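# Lift clothes rail off wall hooks onto counter

## Task

Unhook the clothes rail from both wall hooks and set it down lying flat on the counter, angled no more than 30° away from parallel to the wall, with its midpoint lying sideways between the two hooks and 18 to 28 cm out from the wall. Release it, since it counts as failed if the gripper still holds it at the end, then move the gripper away. It only counts if the rail stays put by itself with no support from the robot.

## Robot and tools

Robot: a single 7-joint arm with a two-finger parallel gripper. From base to tip the joints are waist, shoulder, upper arm roll, elbow, forearm roll, wrist pitch and wrist roll. The fingers point along the gripper's own +z axis and close along its y axis. The reported end_effector_position is the spot between the finger pads when closed, roughly 2 cm short of the fingertips. Closing pushes the tips about 10 mm further along +z. The base may sit at a slight tilt relative to the table.

Scene frame: origin on the table top directly beneath the arm base, +z up, +x forward, and +y to the left when facing along +x. Positions are in metres, orientation is a wxyz quaternion, and velocities are in m/s and rad/s. At long reach the printed hand position can be slightly off from the real one.

execute_actions(actions): actions is a list of actions, run in order. Each action is a list of up to 15 rows, and each row lasts one control step of 1/30 s. If an action has fewer than 15 rows, its last row is repeated until it has run 15 steps (0.5 s in total). A row is 7 numbers, each in [-1, 1]: dx, dy, dz, rx, ry, rz, opening. The first six are an offset, not a pose. They are expressed in the gripper's own axes and measured from the gripper's measured pose at the start of that action, so every row in the action refers to that same starting pose rather than to the row before it. For the first action of a call, the starting pose is the most recent one reported for this scene. Scale: 1.0 equals 0.6 m of translation or 180° of rotation. rx, ry, rz together form a single rotation vector. The opening is absolute: +1 is fully open (0.084 m) and -1 is closed. An empty list only returns the current state and images. On every step the commanded pose is clipped to at most 70 mm and 16° from the measured pose, so a far target can take several actions. After an action the arm continues only up to the last clipped pose. Position is given priority over orientation.

move(target, speed, blocking): target is one 7-number row laid out as above. It is an offset in gripper axes from the pose in the latest result that shows one, with an absolute opening that is sent when the move starts. The gripper follows a straight-line path that lasts between 0.5 and 10 s, and it may lag, drift, or overshoot the requested speed, especially with the arm nearly straight. speed is in m/s, from 0.002 to 0.5 (default 0.25); the turning rate is capped at twice that value in rad/s. The path does not slow down for obstacles. Faster contact, or a target placed deeper past the contact point, presses harder. With blocking=false the call returns after 0.5 s while the arm keeps moving. Until a result shows that move has ended, use wait or stop, because other motion calls are refused. The result includes a "move:" line with the ending (done = at rest near target, or off_target, moving, held, fault) and the distance to target. limits=paced means the sent pose was clipped. limits=held means a check blocked some steps, after which the arm can suddenly move much faster than speed.

wait(seconds): 0 to 10 s. The arm keeps its last command; a running move carries on, and the wait returns early if that move finishes. stop(): brakes a running move. It needs braking room, more at high speed, and the fingers keep moving.

zoom_image(camera, region): camera is cam_head_left or cam_head_right (each 896x504). region is [x0, y0, x1, y1] in image pixels, with the origin at top-left and a maximum size of 504x504.

finished_scene(scene): pass the current scene number to end it. This cannot be reversed. Only call it once the rail is resting on its own and the gripper has let go and moved clear.

Reading results: the state gives pose and velocities, grip_measured (finger opening on the same scale as the command), joint positions, and joint torques. Torques are raw drive outputs with a per-unit offset, scale and noise; they are not zero in free air. "Hand target" is the pose the controller is currently driving toward. A "pose unreachable" line means the clearance check, which treats the base mount as part of the arm, altered or blocked the command. Step readings list positions at some steps, and HELD marks steps that were held back. To keep hold of something, command an opening clearly below grip_measured; a lower command squeezes harder, up to about 24 N per pad.

Things to avoid: joint torque reaching its load limit (waist and shoulder 45.5, upper arm roll, elbow and forearm roll 27.3, wrist pitch and wrist roll 18.2 N m, with the load's weight included) causes a TORQUE FAULT. The arm backs off, freezes for 10 s, and the rest of the call is dropped. Holding a load heats the motors: MOTOR HOT appears at 65 °C, and at 80 °C an OVER-TEMPERATURE FAULT brakes the arm. Do not knock anything off the table. Avoid drops, slips, slams and hard pushes. Brief tugs on the held rail or pushes on loose items can occur, so grip firmly. Joint ranges (rad): elbow -0.192 to 3.927, shoulder -2.059 to 2.094, wrist pitch -1.693 to 3.142, the others ±6.283.

Each tool is called after "Call:" in YAML: its name, and indented under it one key for each argument.

## Session

Call:
execute_actions:
  actions: []

Scene clock: 0.00 s.
end_effector_position=(+0.4216, -0.4447, +0.2998) grip_measured=+1.00 end_effector_quat_wxyz=(+0.745, +0.321, +0.564, -0.155) end_effector_velocity=(+0.000, -0.000, +0.000) end_effector_angular_velocity=(-0.001, +0.001, -0.000)
Joint positions: [-1.935 -0.036  1.007  0.33  -3.08   2.093  1.117  0.084]
Joint velocities: [-0.    -0.001 -0.     0.     0.    -0.    -0.001 -0.   ]
Joint torques (N m, as the arm reports them, + toward a larger angle): no reading
Hand target: +0.422, -0.445, +0.300; +0.745, +0.321, +0.564, -0.155

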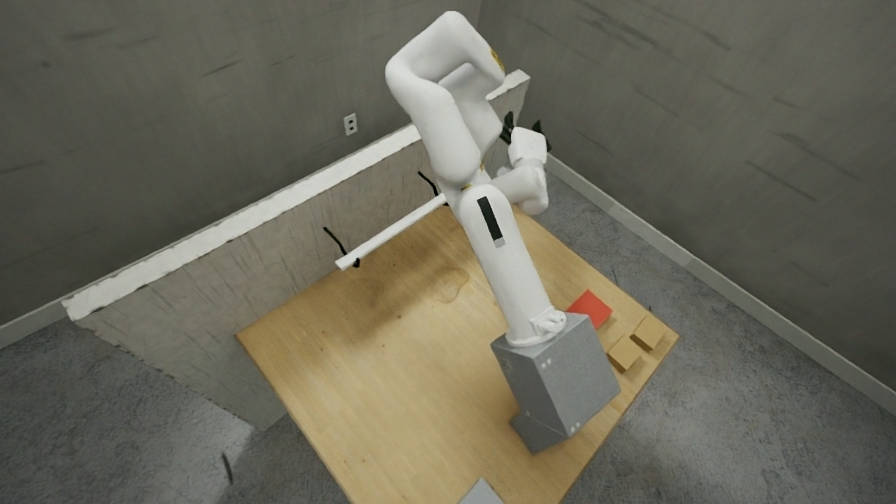

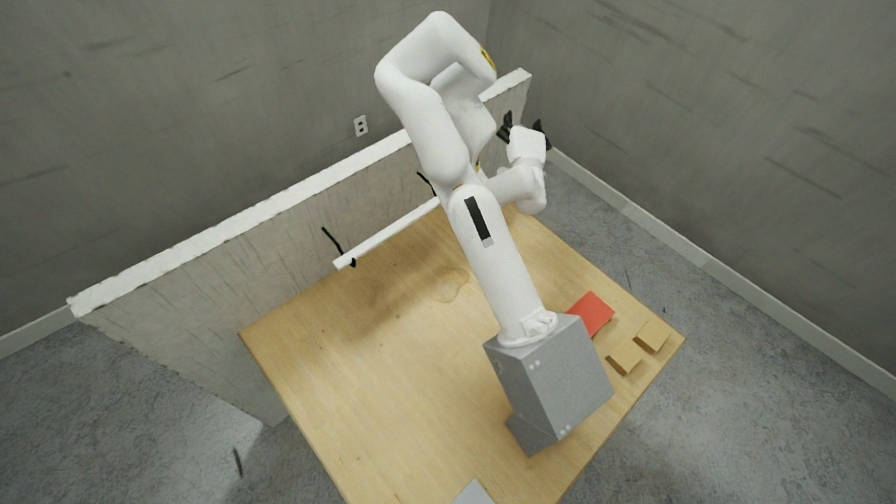

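Call:
zoom_image:
  camera: "cam_head_left"
  region: [280, 130, 520, 300]

Call:
zoom_image:
  camera: "cam_head_left"
  region: [380, 0, 700, 250]

Region (280, 130, 520, 300) of cam_head_left's 896x504 image, scaled by 2.100, with more detail than that image has; it fills the top 357 rows of this view, and the rest is white.

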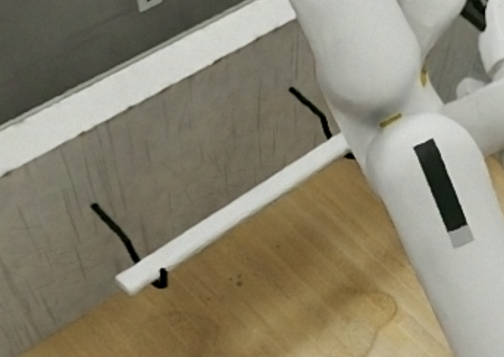

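Region (380, 0, 700, 250) of cam_head_left's 896x504 image, scaled by 1.575, with more detail than that image has; it fills the top 394 rows of this view, and the rest is white.

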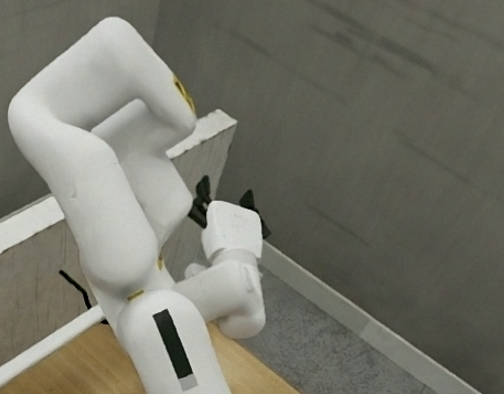

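Call:
move:
  target: [0.0587, 0.28, -0.294, 0.305, 0.465, 0.125, 1]
  speed: 0.35

Scene clock: 7.37 s.
end_effector_position=(+0.4169, -0.3961, +0.3007) grip_measured=+1.00 end_effector_quat_wxyz=(+0.648, +0.409, +0.631, -0.122) end_effector_velocity=(-0.001, -0.001, +0.000) end_effector_angular_velocity=(-0.002, +0.001, -0.002)
Joint positions: [-1.742 -0.672  0.855  0.114 -3.045  1.64   1.572  0.084]
Joint velocities: [-0.002  0.001 -0.     0.     0.    -0.001 -0.001  0.   ]
Joint torques (N m, as the arm reports them, + toward a larger angle): [-2.48  1.19 -8.3  -2.84  1.86  1.39 -0.19]
Hand target: +0.417, -0.396, +0.301; +0.648, +0.409, +0.631, -0.122
Off the commanded pose: 0.197 m, 85 deg; position and orientation clipped at the last step of the last action.
move: held; limits=paced,held; held on 66 of 87 steps, including the last
pose unreachable: on one or more control steps of this call, first in action 0 (counted from 0), an arm could not follow its commanded pose, so it was not sent that pose on those steps. On the call's last step it was still not sent that pose. It may still have moved: this result reports where it is.
cause: the commanded pose would bring two parts of the arm too close to each other (joints 3 (upper arm roll) to 5 (forearm roll) lie between them).

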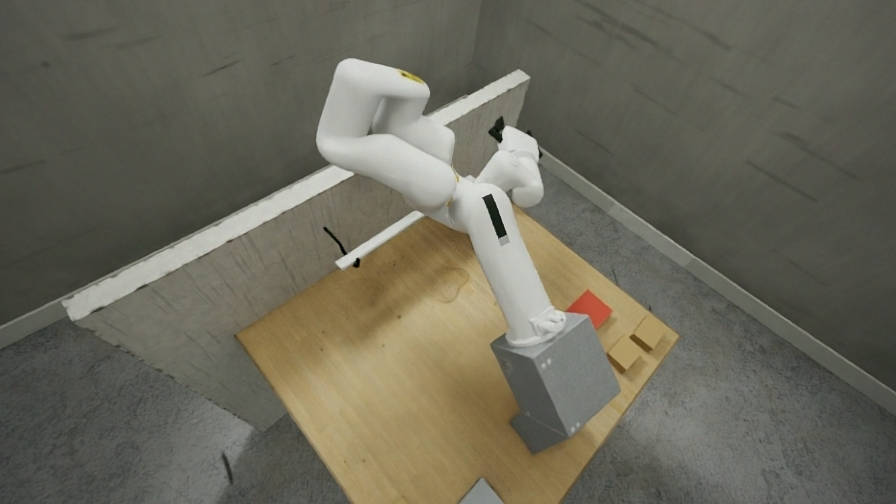

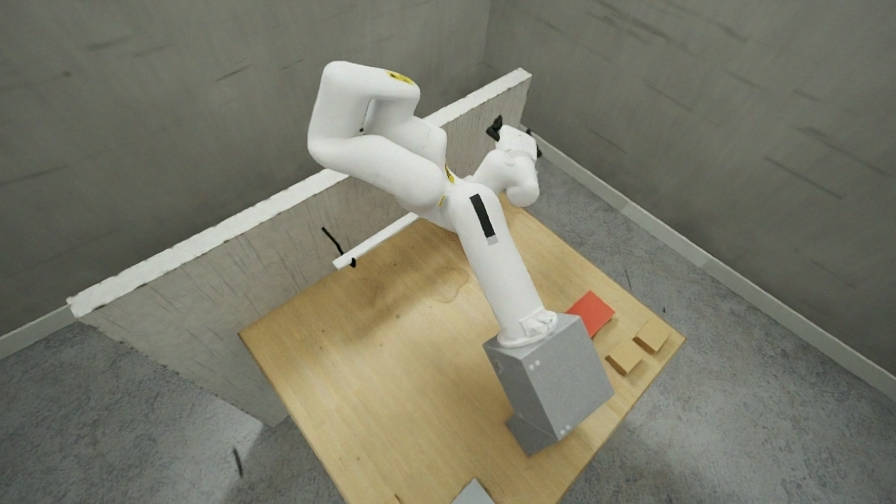

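Call:
move:
  target: [-0.087, -0.255, 0.045, 0.159, 0, 0, 1]
  speed: 0.3

Scene clock: 10.40 s.
end_effector_position=(+0.3238, -0.5305, +0.2875) grip_measured=+1.00 end_effector_quat_wxyz=(+0.527, +0.556, +0.581, -0.275) end_effector_velocity=(+0.001, -0.001, +0.001) end_effector_angular_velocity=(-0.002, +0.002, +0.002)
Joint positions: [-2.04  -0.382  0.867  0.471 -3.293  1.086  1.524  0.084]
Joint velocities: [-0.002  0.002  0.     0.004 -0.001 -0.001 -0.003  0.   ]
Joint torques (N m, as the arm reports them, + toward a larger angle): [ -6.79   2.51 -11.06   2.54   1.     1.01  -0.01]
Hand target: +0.324, -0.531, +0.288; +0.527, +0.556, +0.581, -0.275
Off the commanded pose: 0.000 m, 0 deg.
move: done

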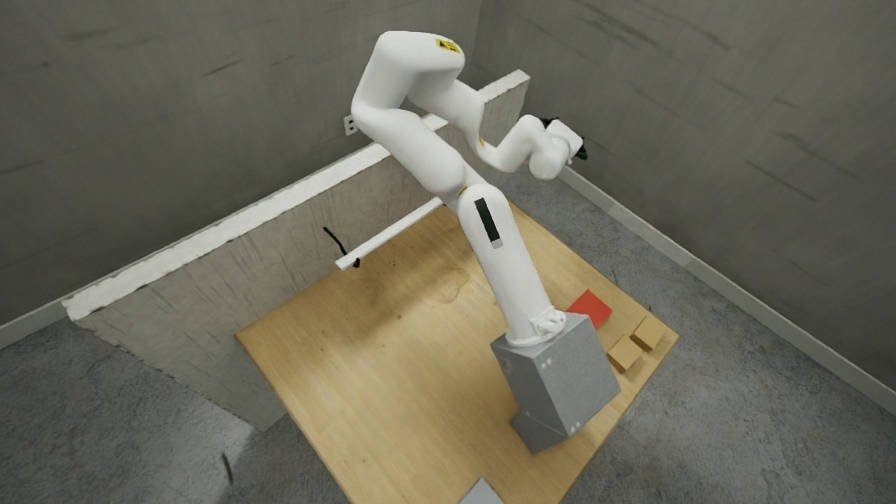

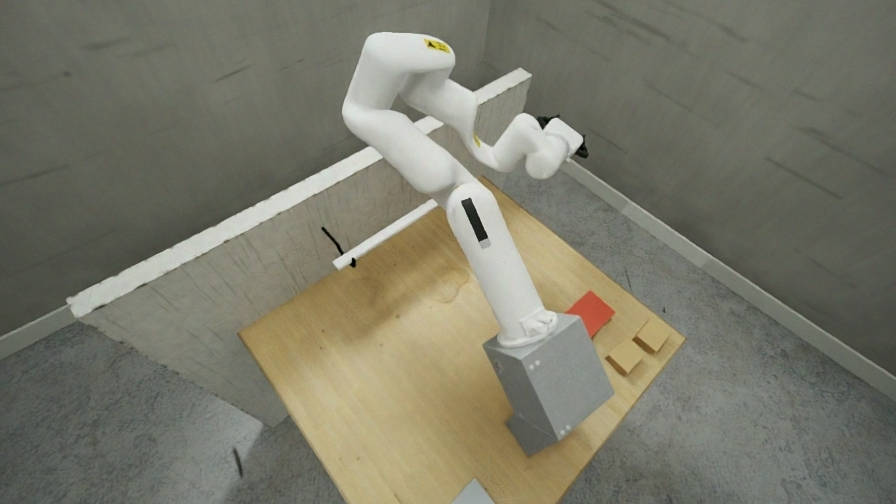

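Call:
move:
  target: [0.048, 0.151, -0.467, 0.255, 0.027, 0.102, 1]
  speed: 0.3

Scene clock: 13.10 s.
end_effector_position=(+0.3278, -0.2456, +0.3670) grip_measured=+1.00 end_effector_quat_wxyz=(+0.281, +0.811, +0.355, -0.370) end_effector_velocity=(+0.002, +0.001, +0.001) end_effector_angular_velocity=(+0.004, -0.005, -0.001)
Joint positions: [-0.604 -1.108  0.215  0.507 -3.65  -0.886  2.342  0.084]
Joint velocities: [ 0.003 -0.001 -0.005  0.007  0.004 -0.004 -0.006 -0.   ]
Joint torques (N m, as the arm reports them, + toward a larger angle): [  1.31 -10.69  -4.49  10.5   -1.28  -1.69  -0.24]
Hand target: +0.328, -0.245, +0.367; +0.280, +0.812, +0.355, -0.369
Off the commanded pose: 0.001 m, 0 deg.
move: done

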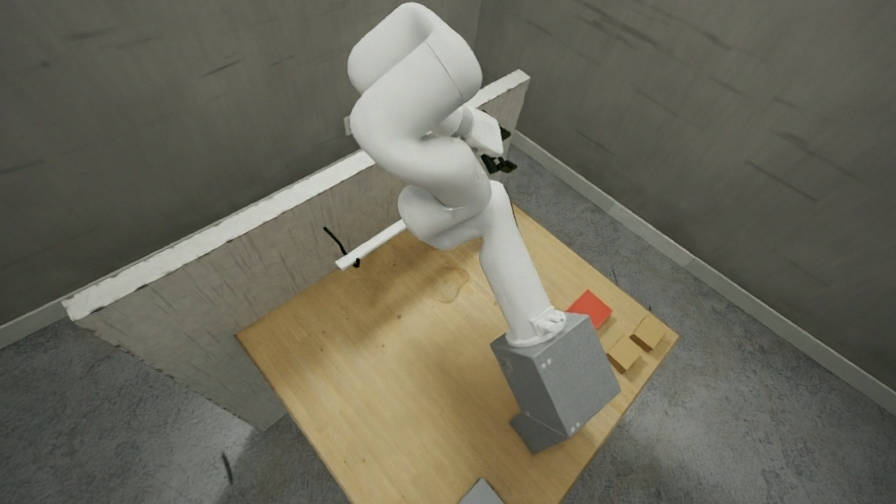

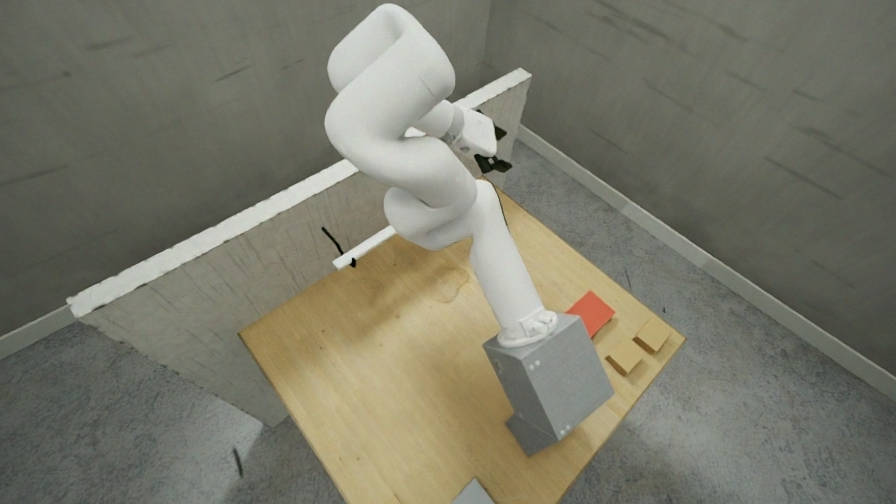

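Call:
move:
  target: [0.327, -0.1445, -0.284, -0.042, 0.312, -0.217, 1]
  speed: 0.3

Scene clock: 15.70 s.
end_effector_position=(+0.4211, +0.0008, +0.2907) grip_measured=+1.00 end_effector_quat_wxyz=(-0.001, +0.710, +0.704, +0.002) end_effector_velocity=(+0.001, +0.001, +0.000) end_effector_angular_velocity=(+0.004, -0.003, -0.001)
Joint positions: [ 0.23  -1.184  0.261  0.567 -3.258 -0.824  1.883  0.084]
Joint velocities: [ 0.003 -0.    -0.     0.001  0.002  0.002  0.001  0.   ]
Joint torques (N m, as the arm reports them, + toward a larger angle): [  0.69 -12.2    1.69  14.64   0.26  -1.61  -0.15]
Hand target: +0.421, +0.001, +0.291; -0.001, +0.710, +0.704, +0.002
Off the commanded pose: 0.000 m, 0 deg.
move: done

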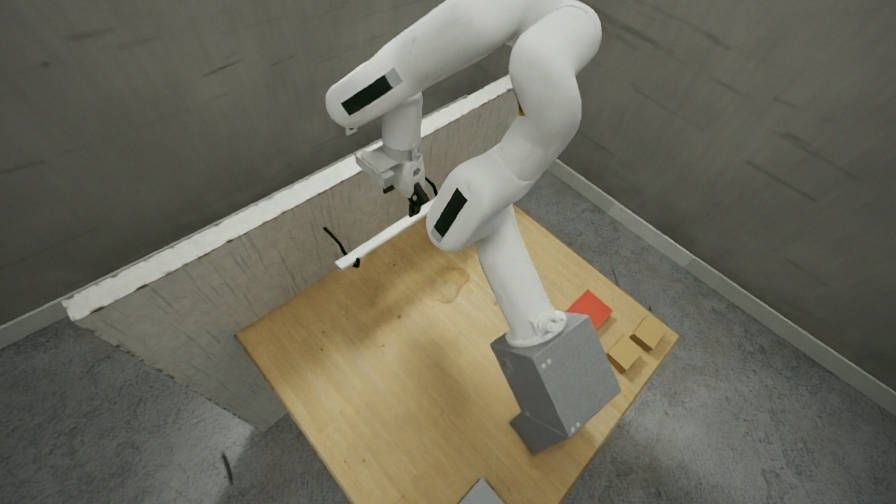

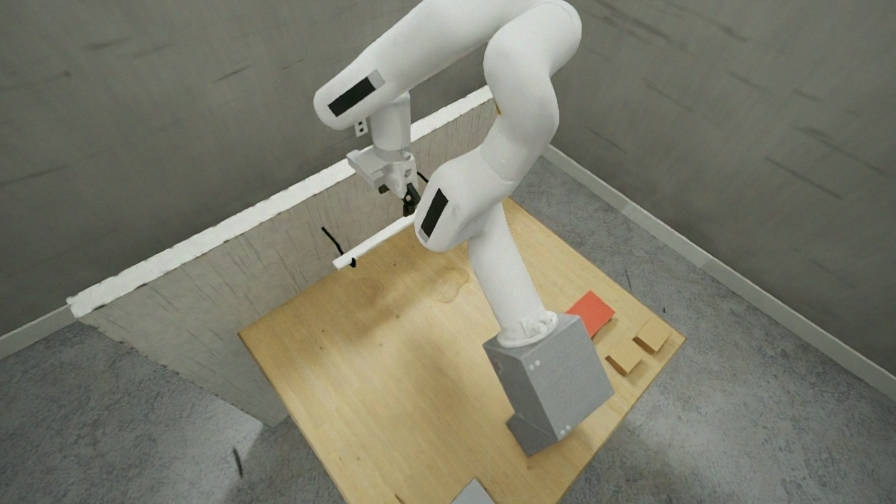

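Call:
zoom_image:
  camera: "cam_head_left"
  region: [310, 130, 470, 290]

Call:
zoom_image:
  camera: "cam_head_right"
  region: [310, 130, 470, 290]

Region (310, 130, 470, 290) of cam_head_left's 896x504 image, scaled by 3.150, with more detail than that image has.

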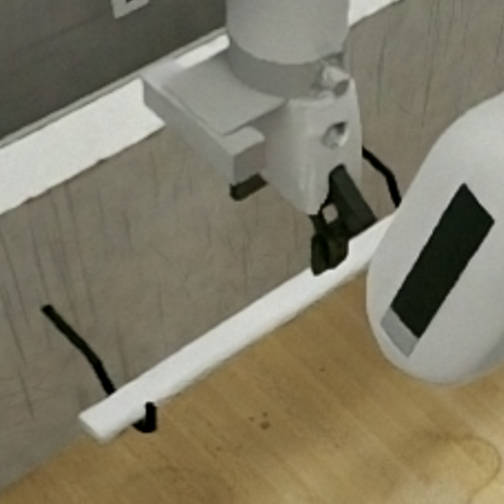

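Region (310, 130, 470, 290) of cam_head_right's 896x504 image, scaled by 3.150, with more detail than that image has.

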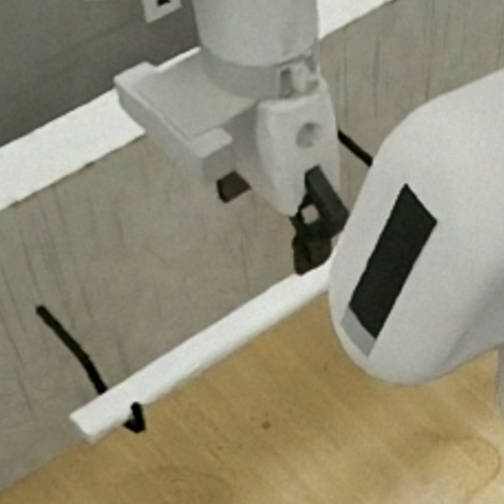

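Call:
move:
  target: [-0.021, 0.048, 0.11, 0, 0, 0, 1]
  speed: 0.15

Call:
zoom_image:
  camera: "cam_head_left"
  region: [310, 130, 470, 290]

Call:
zoom_image:
  camera: "cam_head_right"
  region: [310, 130, 470, 290]

Scene clock: 17.37 s.
end_effector_position=(+0.4437, -0.0124, +0.2240) grip_measured=+0.99 end_effector_quat_wxyz=(-0.006, +0.710, +0.704, -0.005) end_effector_velocity=(-0.001, -0.001, +0.001) end_effector_angular_velocity=(-0.004, +0.009, +0.006)
Joint positions: [ 0.169 -0.951  0.208  0.582 -3.314 -0.613  1.865  0.084]
Joint velocities: [-0.     0.004  0.001  0.005 -0.004 -0.011 -0.002 -0.   ]
Joint torques (N m, as the arm reports them, + toward a larger angle): [  0.12 -19.52   0.86  31.69  -1.39   8.29   0.  ]
Hand target: +0.450, -0.012, +0.225; -0.001, +0.710, +0.704, +0.002
Off the commanded pose: 0.006 m, 1 deg.
move: off_target

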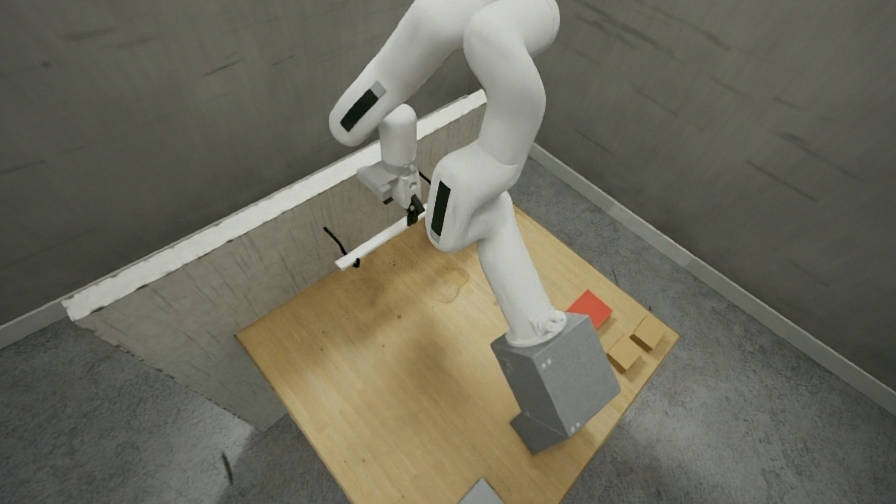

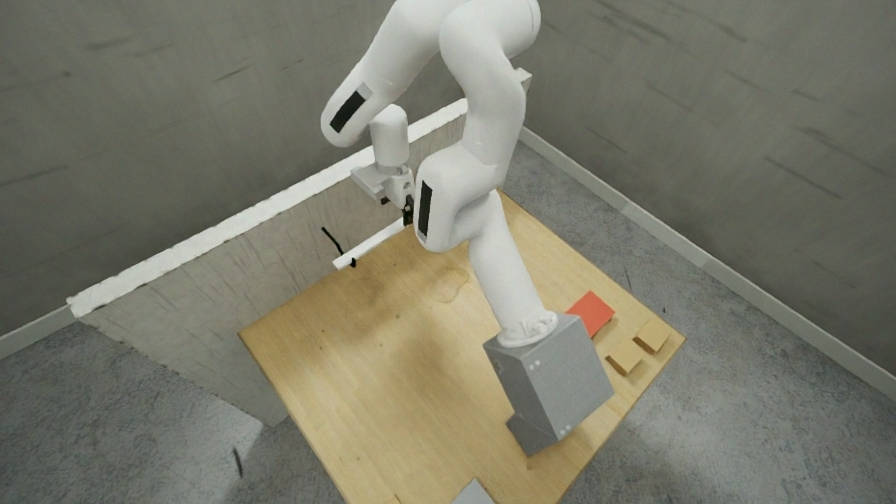

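Region (310, 130, 470, 290) of cam_head_left's 896x504 image, scaled by 3.150, with more detail than that image has.

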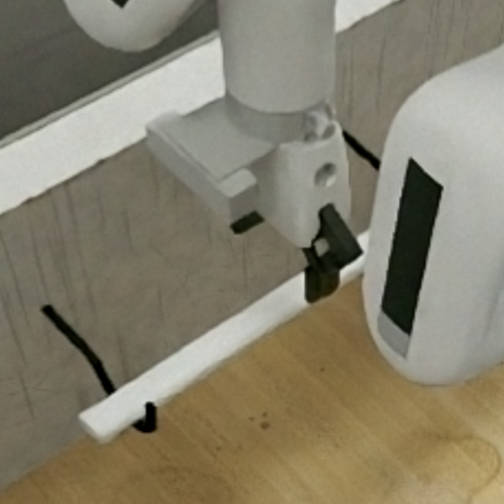

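Region (310, 130, 470, 290) of cam_head_right's 896x504 image, scaled by 3.150, with more detail than that image has.

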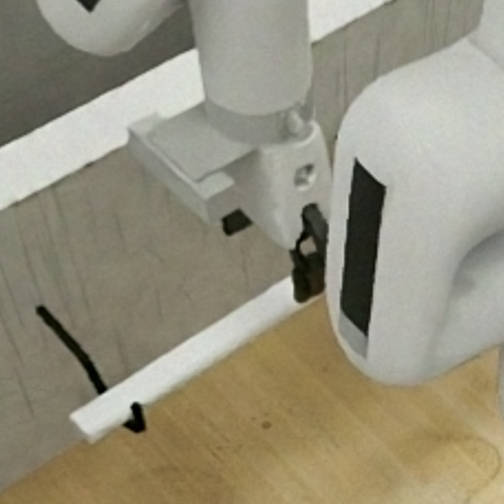

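Pressing on something (likely the wall). Backing off.

Call:
move:
  target: [0, -0.045, -0.01, 0.005, 0, 0, 1]
  speed: 0.1

Call:
zoom_image:
  camera: "cam_head_left"
  region: [310, 130, 470, 290]

Scene clock: 18.37 s.
end_effector_position=(+0.4171, -0.0123, +0.2305) grip_measured=+1.00 end_effector_quat_wxyz=(-0.011, +0.710, +0.704, -0.010) end_effector_velocity=(-0.001, +0.000, -0.000) end_effector_angular_velocity=(-0.001, +0.003, +0.001)
Joint positions: [ 0.189 -1.032  0.211  0.507 -3.301 -0.635  1.868  0.084]
Joint velocities: [ 0.    -0.001  0.001 -0.003  0.    -0.001  0.    -0.   ]
Joint torques (N m, as the arm reports them, + toward a larger angle): [  1.02 -14.88   1.62  12.13   0.23  -1.79  -0.22]
Hand target: +0.417, -0.012, +0.230; -0.011, +0.710, +0.704, -0.010
Off the commanded pose: 0.000 m, 0 deg.
move: done

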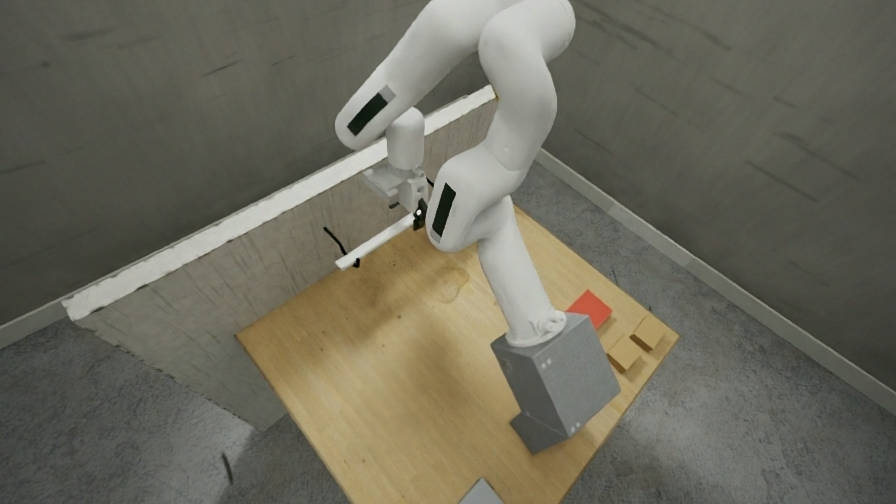

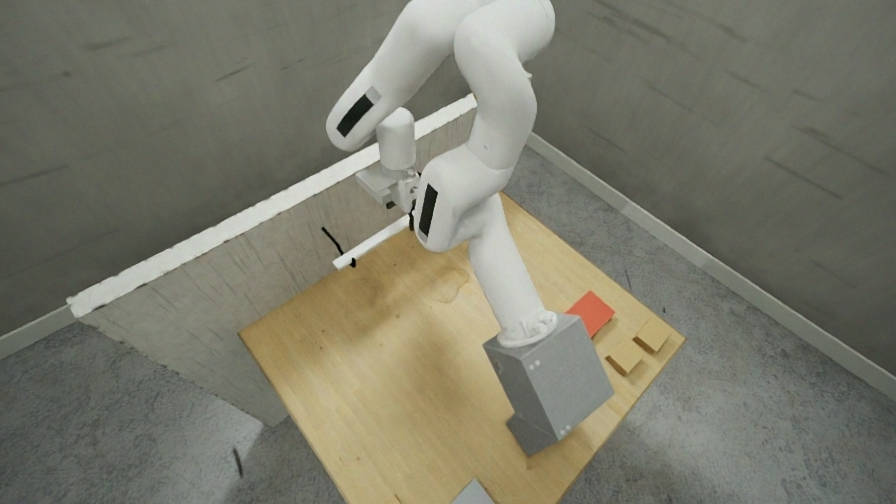

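Region (310, 130, 470, 290) of cam_head_left's 896x504 image, scaled by 3.150, with more detail than that image has.

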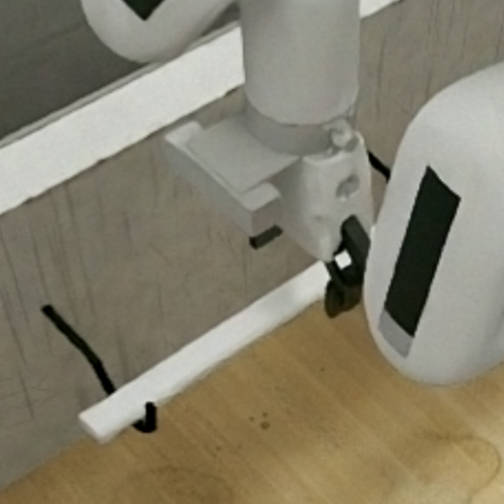

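Call:
move:
  target: [0.015, 0.005, 0.058, -0.035, 0, 0, 1]
  speed: 0.08

Call:
zoom_image:
  camera: "cam_head_left"
  region: [310, 130, 470, 290]

Call:
zoom_image:
  camera: "cam_head_right"
  region: [310, 130, 470, 290]

Scene clock: 20.07 s.
end_effector_position=(+0.4191, -0.0033, +0.1957) grip_measured=+1.00 end_effector_quat_wxyz=(+0.028, +0.709, +0.704, +0.029) end_effector_velocity=(+0.001, +0.000, -0.001) end_effector_angular_velocity=(+0.001, -0.005, -0.001)
Joint positions: [ 0.124 -1.028  0.296  0.408 -3.29  -0.413  1.915  0.084]
Joint velocities: [-0.002 -0.     0.002 -0.001  0.001  0.006  0.001  0.   ]
Joint torques (N m, as the arm reports them, + toward a larger angle): [  1.47 -13.69   1.26  10.94   0.17  -1.59  -0.21]
Hand target: +0.419, -0.003, +0.196; +0.028, +0.709, +0.704, +0.029
Off the commanded pose: 0.000 m, 0 deg.
move: done

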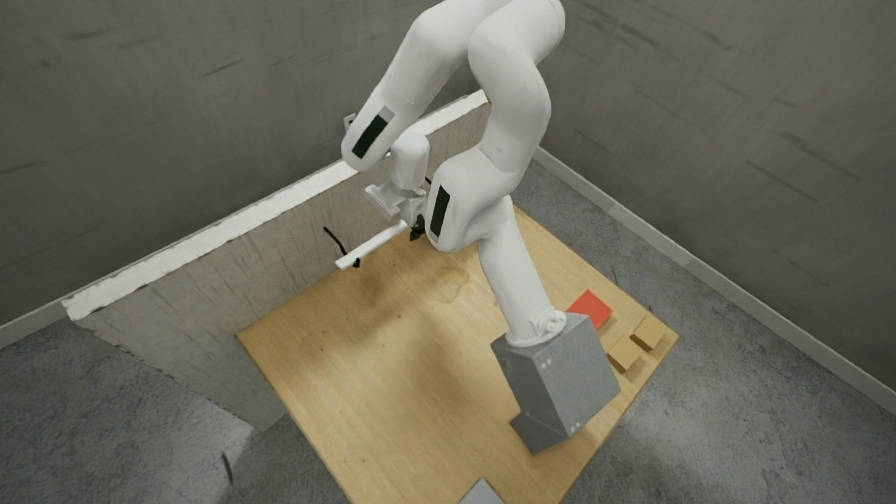

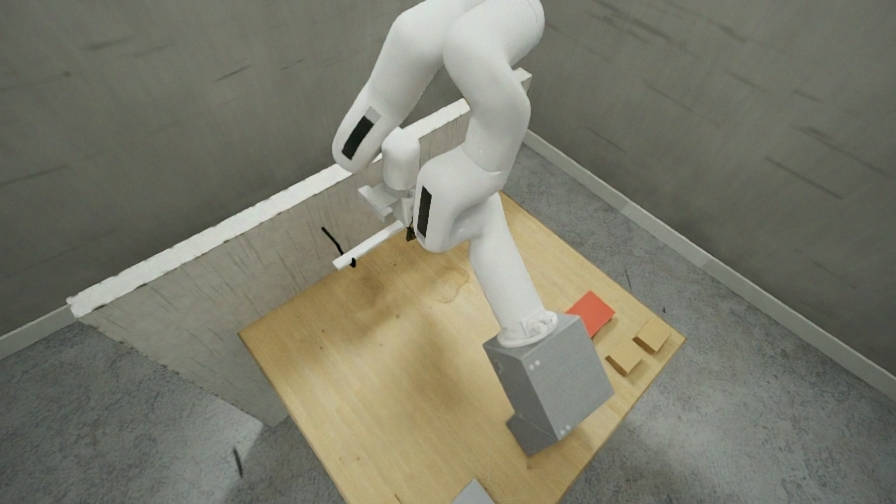

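Region (310, 130, 470, 290) of cam_head_left's 896x504 image, scaled by 3.150, with more detail than that image has.

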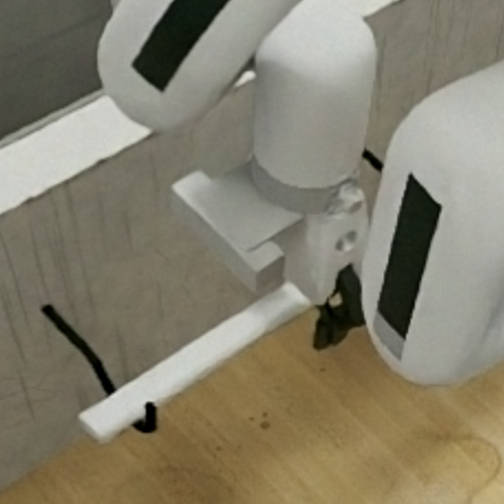

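Region (310, 130, 470, 290) of cam_head_right's 896x504 image, scaled by 3.150, with more detail than that image has.

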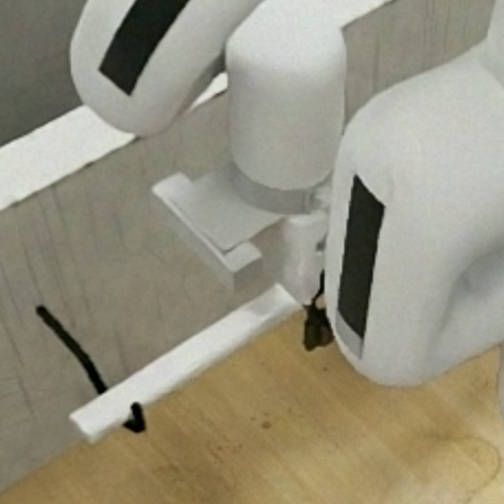

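Call:
execute_actions:
  actions:
    - [[0,0,0,0,0,0,0.9],[0,0,0,0,0,0,0.8],[0,0,0,0,0,0,0.7],[0,0,0,0,0,0,0.6],[0,0,0,0,0,0,0.5],[0,0,0,0,0,0,0.4],[0,0,0,0,0,0,0.3],[0,0,0,0,0,0,0.2],[0,0,0,0,0,0,0.1],[0,0,0,0,0,0,0.05],[0,0,0,0,0,0,0.0],[0,0,0,0,0,0,-0.05]]

Call:
zoom_image:
  camera: "cam_head_left"
  region: [370, 190, 450, 270]

Scene clock: 20.80 s.
end_effector_position=(+0.4198, -0.0032, +0.1959) grip_measured=-0.06 end_effector_quat_wxyz=(+0.028, +0.709, +0.704, +0.029) end_effector_velocity=(-0.001, +0.000, -0.000) end_effector_angular_velocity=(-0.000, +0.001, +0.003)
Joint positions: [ 0.124 -1.028  0.296  0.409 -3.29  -0.412  1.915  0.041]
Joint velocities: [ 0.    -0.     0.002 -0.002  0.     0.    -0.001  0.   ]
Joint torques (N m, as the arm reports them, + toward a larger angle): [  1.51 -12.79   1.2    9.7    0.47  -1.97  -0.18]
Hand target: +0.419, -0.003, +0.196; +0.028, +0.709, +0.704, +0.029
Off the commanded pose: 0.001 m, 0 deg.
Step readings (end_effector_position):
0: (+0.4190, -0.0033, +0.1957)
1: (+0.4190, -0.0033, +0.1957)
2: (+0.4190, -0.0033, +0.1957)
4: (+0.4191, -0.0033, +0.1957)
8: (+0.4191, -0.0033, +0.1957)
15: end_effector_position above

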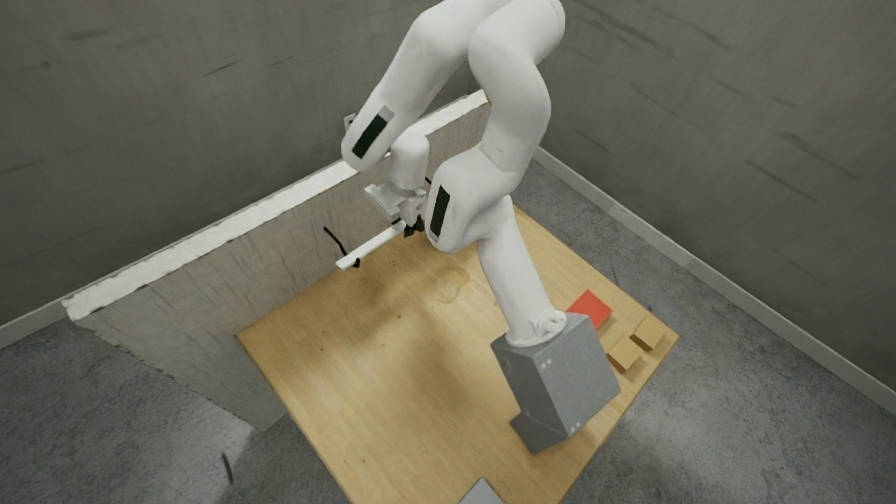

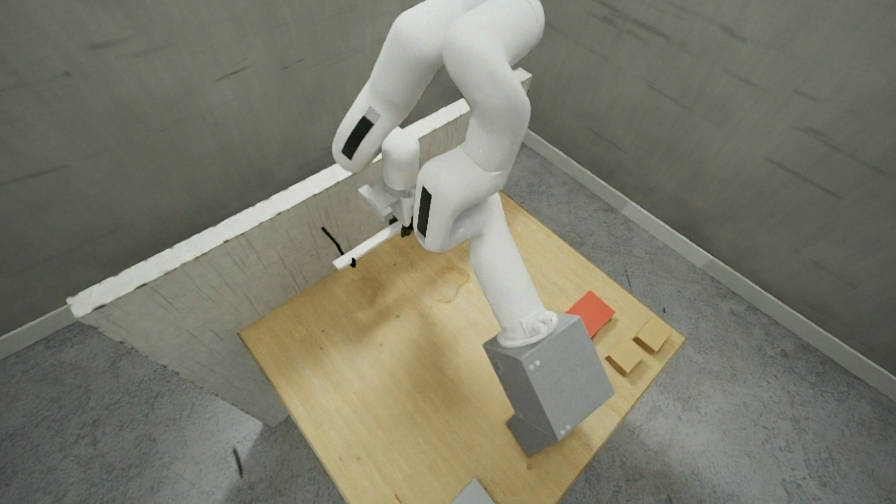

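Region (370, 190, 450, 270) of cam_head_left's 896x504 image, scaled by 6.300, with more detail than that image has.

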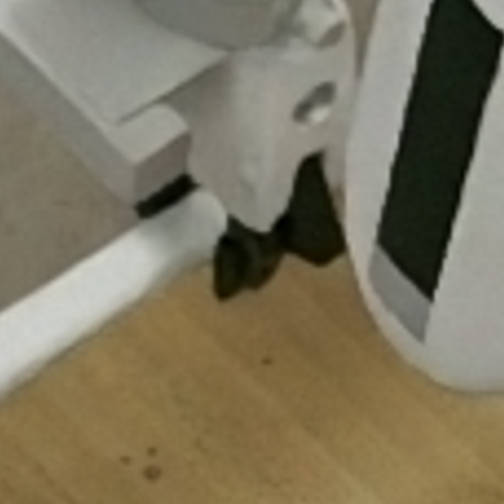

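Call:
execute_actions:
  actions:
    - [[0,0.002,0,0,0,0,0.1],[0,0.005,0,0,0,0,0.2],[0,0.008,0.002,0,0,0,0.2],[0,0.011,0.005,0,0,0,0.2],[0,0.014,0.008,0,0,0,0.2],[0,0.016,0.011,0,0,0,0.2],[0,0.016,0.014,0,0,0,0.2],[0,0.016,0.017,0,0,0,0.2],[0,0.016,0.020,0,0,0,0.2],[0,0.016,0.022,0,0,0,0.2]]
    - [[0,0,0,0,0,0,0.15],[0,0,0,0,0,0,0.1],[0,0,0,0,0,0,0.05],[0,0,0,0,0,0,0.0],[0,0,0,0,0,0,-0.05],[0,0,0,0,0,0,-0.1],[0,0,0,0,0,0,-0.15],[0,0,0,0,0,0,-0.2],[0,0,0,0,0,0,-0.25]]

Call:
zoom_image:
  camera: "cam_head_left"
  region: [330, 180, 450, 300]

Scene clock: 22.10 s.
end_effector_position=(+0.4294, -0.0034, +0.1834) grip_measured=-0.26 end_effector_quat_wxyz=(+0.028, +0.709, +0.704, +0.028) end_effector_velocity=(+0.001, +0.000, +0.000) end_effector_angular_velocity=(+0.001, -0.002, -0.001)
Joint positions: [ 0.096 -0.959  0.301  0.439 -3.298 -0.371  1.915  0.033]
Joint velocities: [ 0.001  0.001 -0.002  0.002 -0.     0.    -0.     0.   ]
Joint torques (N m, as the arm reports them, + toward a larger angle): [  1.47 -16.     0.82  12.03   0.21  -0.46  -0.06]
Hand target: +0.430, -0.003, +0.184; +0.028, +0.709, +0.704, +0.029
Off the commanded pose: 0.001 m, 0 deg.
Step readings (end_effector_position; steps 1 to 15: 1st action; 16 to 30: 2nd action):
0: (+0.4193, -0.0033, +0.1958)
1: (+0.4193, -0.0033, +0.1958)
2: (+0.4191, -0.0034, +0.1957)
4: (+0.4212, -0.0034, +0.1956)
8: (+0.4284, -0.0033, +0.1912)
15: (+0.4299, -0.0034, +0.1836)
16: (+0.4301, -0.0033, +0.1835)
17: (+0.4302, -0.0033, +0.1836)
19: (+0.4300, -0.0033, +0.1836)
23: (+0.4300, -0.0033, +0.1836)
30: end_effector_position above

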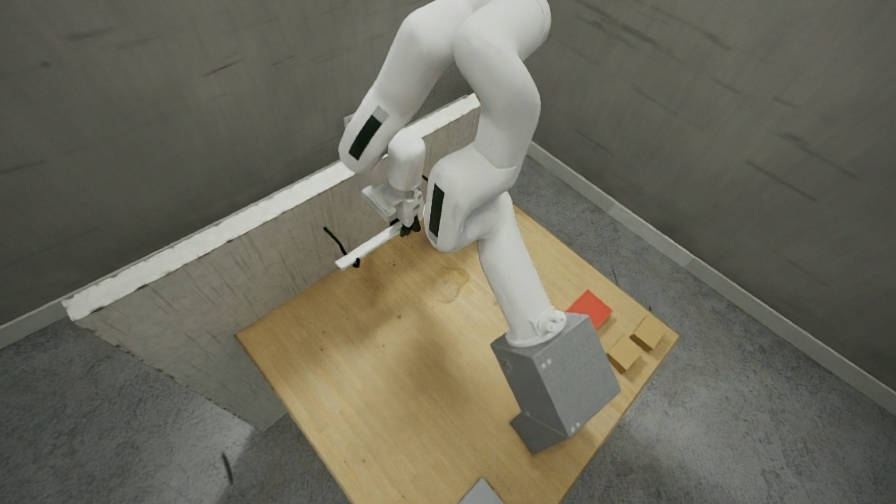

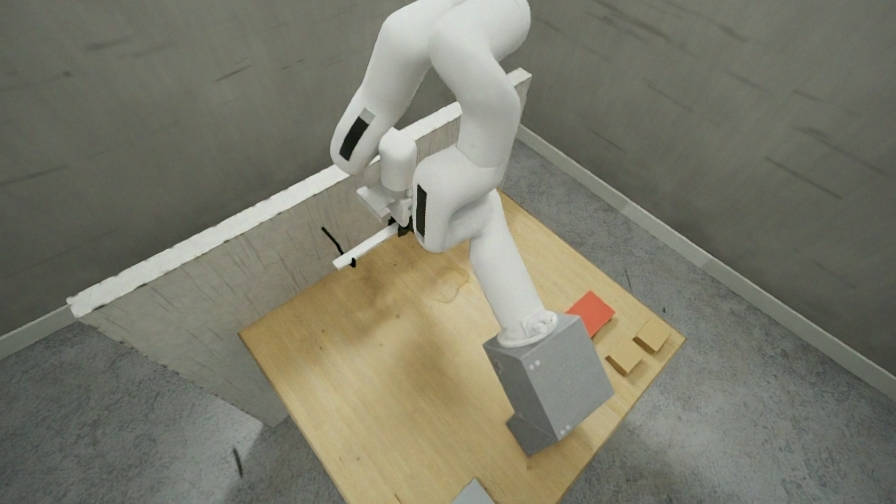

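Region (330, 180, 450, 300) of cam_head_left's 896x504 image, scaled by 4.200, with more detail than that image has.

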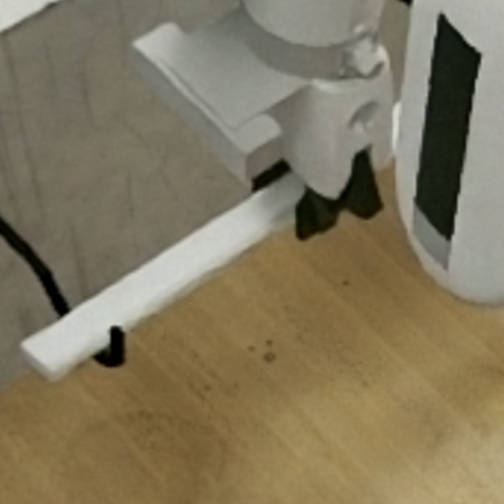

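Call:
execute_actions:
  actions:
    - [[0,0,0,0,0,0,-0.3],[0,0,0,0,0,0,-0.34],[0,0,0,0,0,0,-0.38],[0,0,0,0,0,0,-0.42],[0,0,0,0,0,0,-0.46],[0,0,0,0,0,0,-0.5],[0,0,0,0,0,0,-0.55],[0,0,0,0,0,0,-0.6],[0,0,0,0,0,0,-0.7],[0,0,0,0,0,0,-0.8],[0,0,0,0,0,0,-0.9],[0,0,0,0,0,0,-1]]

Call:
zoom_image:
  camera: "cam_head_left"
  region: [330, 180, 450, 300]

Scene clock: 22.80 s.
end_effector_position=(+0.4295, -0.0034, +0.1835) grip_measured=-0.34 end_effector_quat_wxyz=(+0.028, +0.709, +0.704, +0.028) end_effector_velocity=(-0.001, -0.001, -0.000) end_effector_angular_velocity=(-0.002, +0.002, -0.000)
Joint positions: [ 0.096 -0.959  0.301  0.439 -3.298 -0.371  1.915  0.029]
Joint velocities: [-0.001  0.001 -0.    -0.    -0.001 -0.001  0.     0.   ]
Joint torques (N m, as the arm reports them, + toward a larger angle): [  1.51 -15.39   0.93  11.01  -0.14  -0.73  -0.19]
Hand target: +0.429, -0.003, +0.183; +0.028, +0.709, +0.704, +0.028
Off the commanded pose: 0.000 m, 0 deg.
Step readings (end_effector_position):
0: (+0.4298, -0.0034, +0.1835)
1: (+0.4298, -0.0034, +0.1835)
2: (+0.4296, -0.0034, +0.1835)
4: (+0.4296, -0.0034, +0.1835)
8: (+0.4296, -0.0034, +0.1835)
15: end_effector_position above

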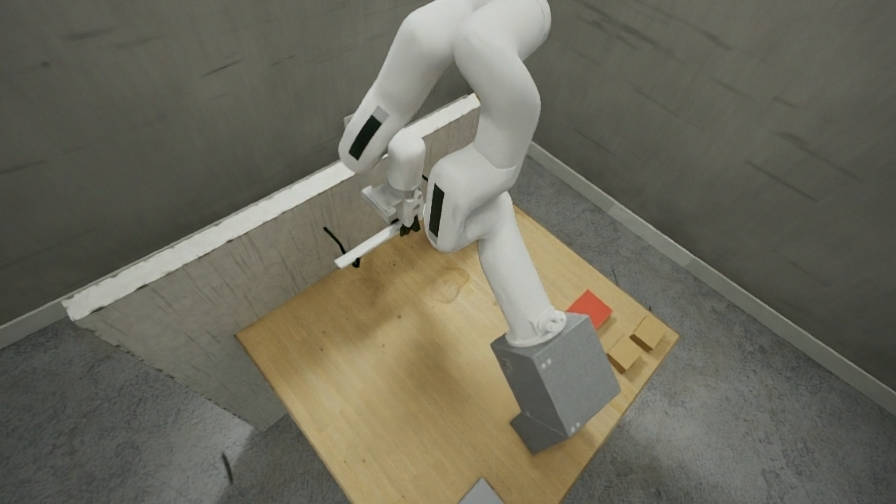

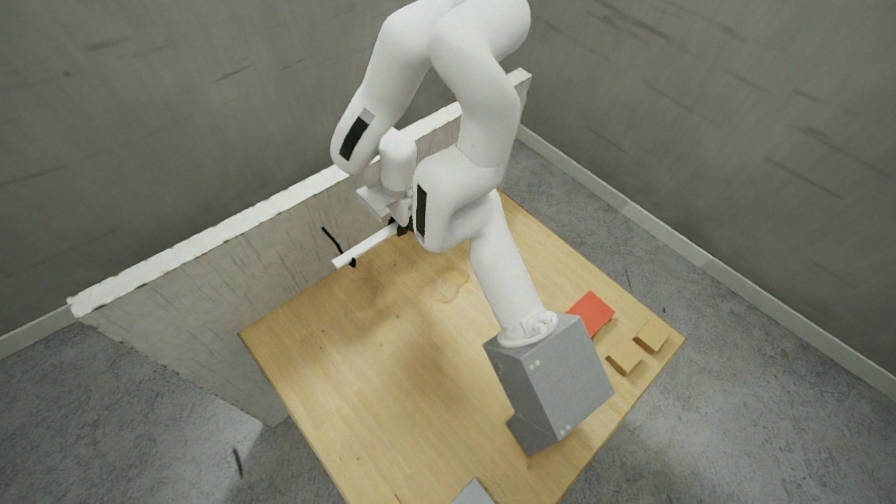

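Region (330, 180, 450, 300) of cam_head_left's 896x504 image, scaled by 4.200, with more detail than that image has.

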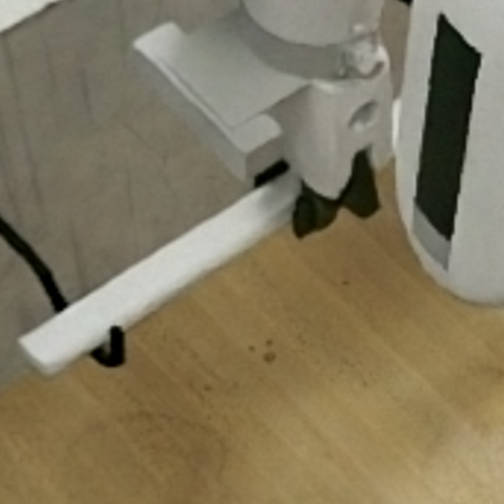

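Call:
move:
  target: [0, 0, -0.075, 0, 0, 0, -1]
  speed: 0.08

Call:
zoom_image:
  camera: "cam_head_left"
  region: [310, 130, 470, 290]

Scene clock: 23.90 s.
end_effector_position=(+0.4259, -0.0034, +0.2282) grip_measured=-0.34 end_effector_quat_wxyz=(+0.027, +0.709, +0.704, +0.028) end_effector_velocity=(+0.000, +0.001, +0.001) end_effector_angular_velocity=(+0.002, -0.001, +0.001)
Joint positions: [ 0.168 -1.104  0.273  0.451 -3.287 -0.541  1.903  0.029]
Joint velocities: [ 0.002 -0.002 -0.     0.001  0.001 -0.002 -0.001 -0.   ]
Joint torques (N m, as the arm reports them, + toward a larger angle): [  1.24 -13.57   1.36  13.38   0.03  -1.62  -0.25]
Hand target: +0.426, -0.003, +0.228; +0.028, +0.709, +0.704, +0.028
Off the commanded pose: 0.000 m, 0 deg.
move: done

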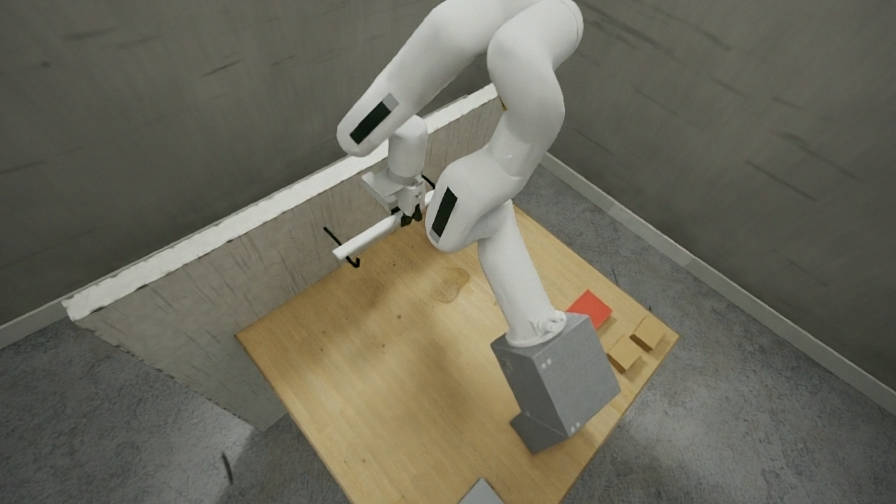

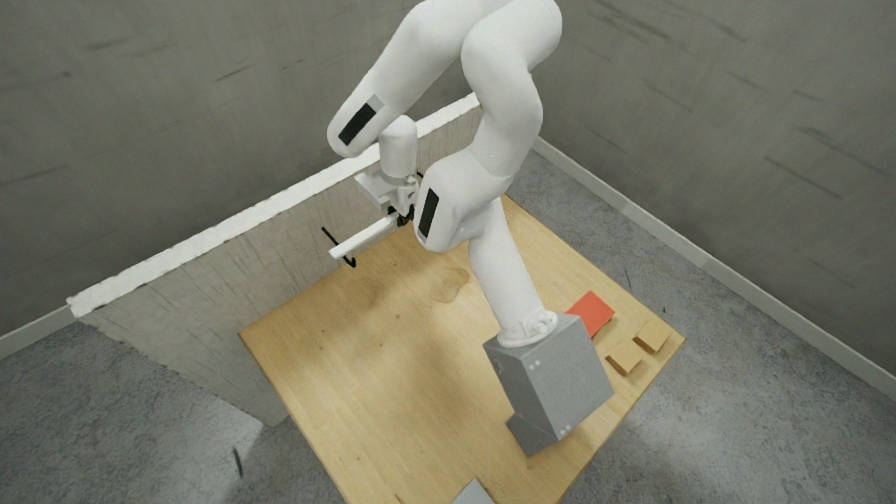

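Region (310, 130, 470, 290) of cam_head_left's 896x504 image, scaled by 3.150, with more detail than that image has.

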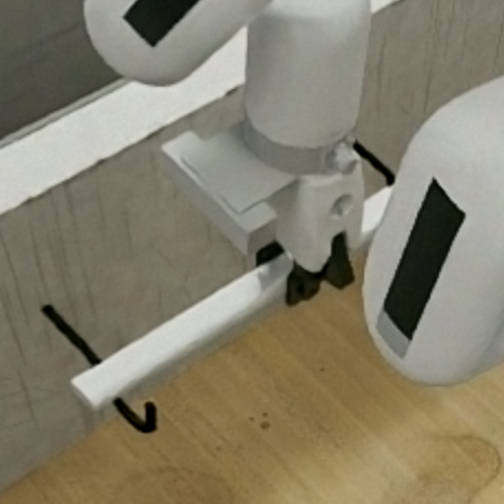

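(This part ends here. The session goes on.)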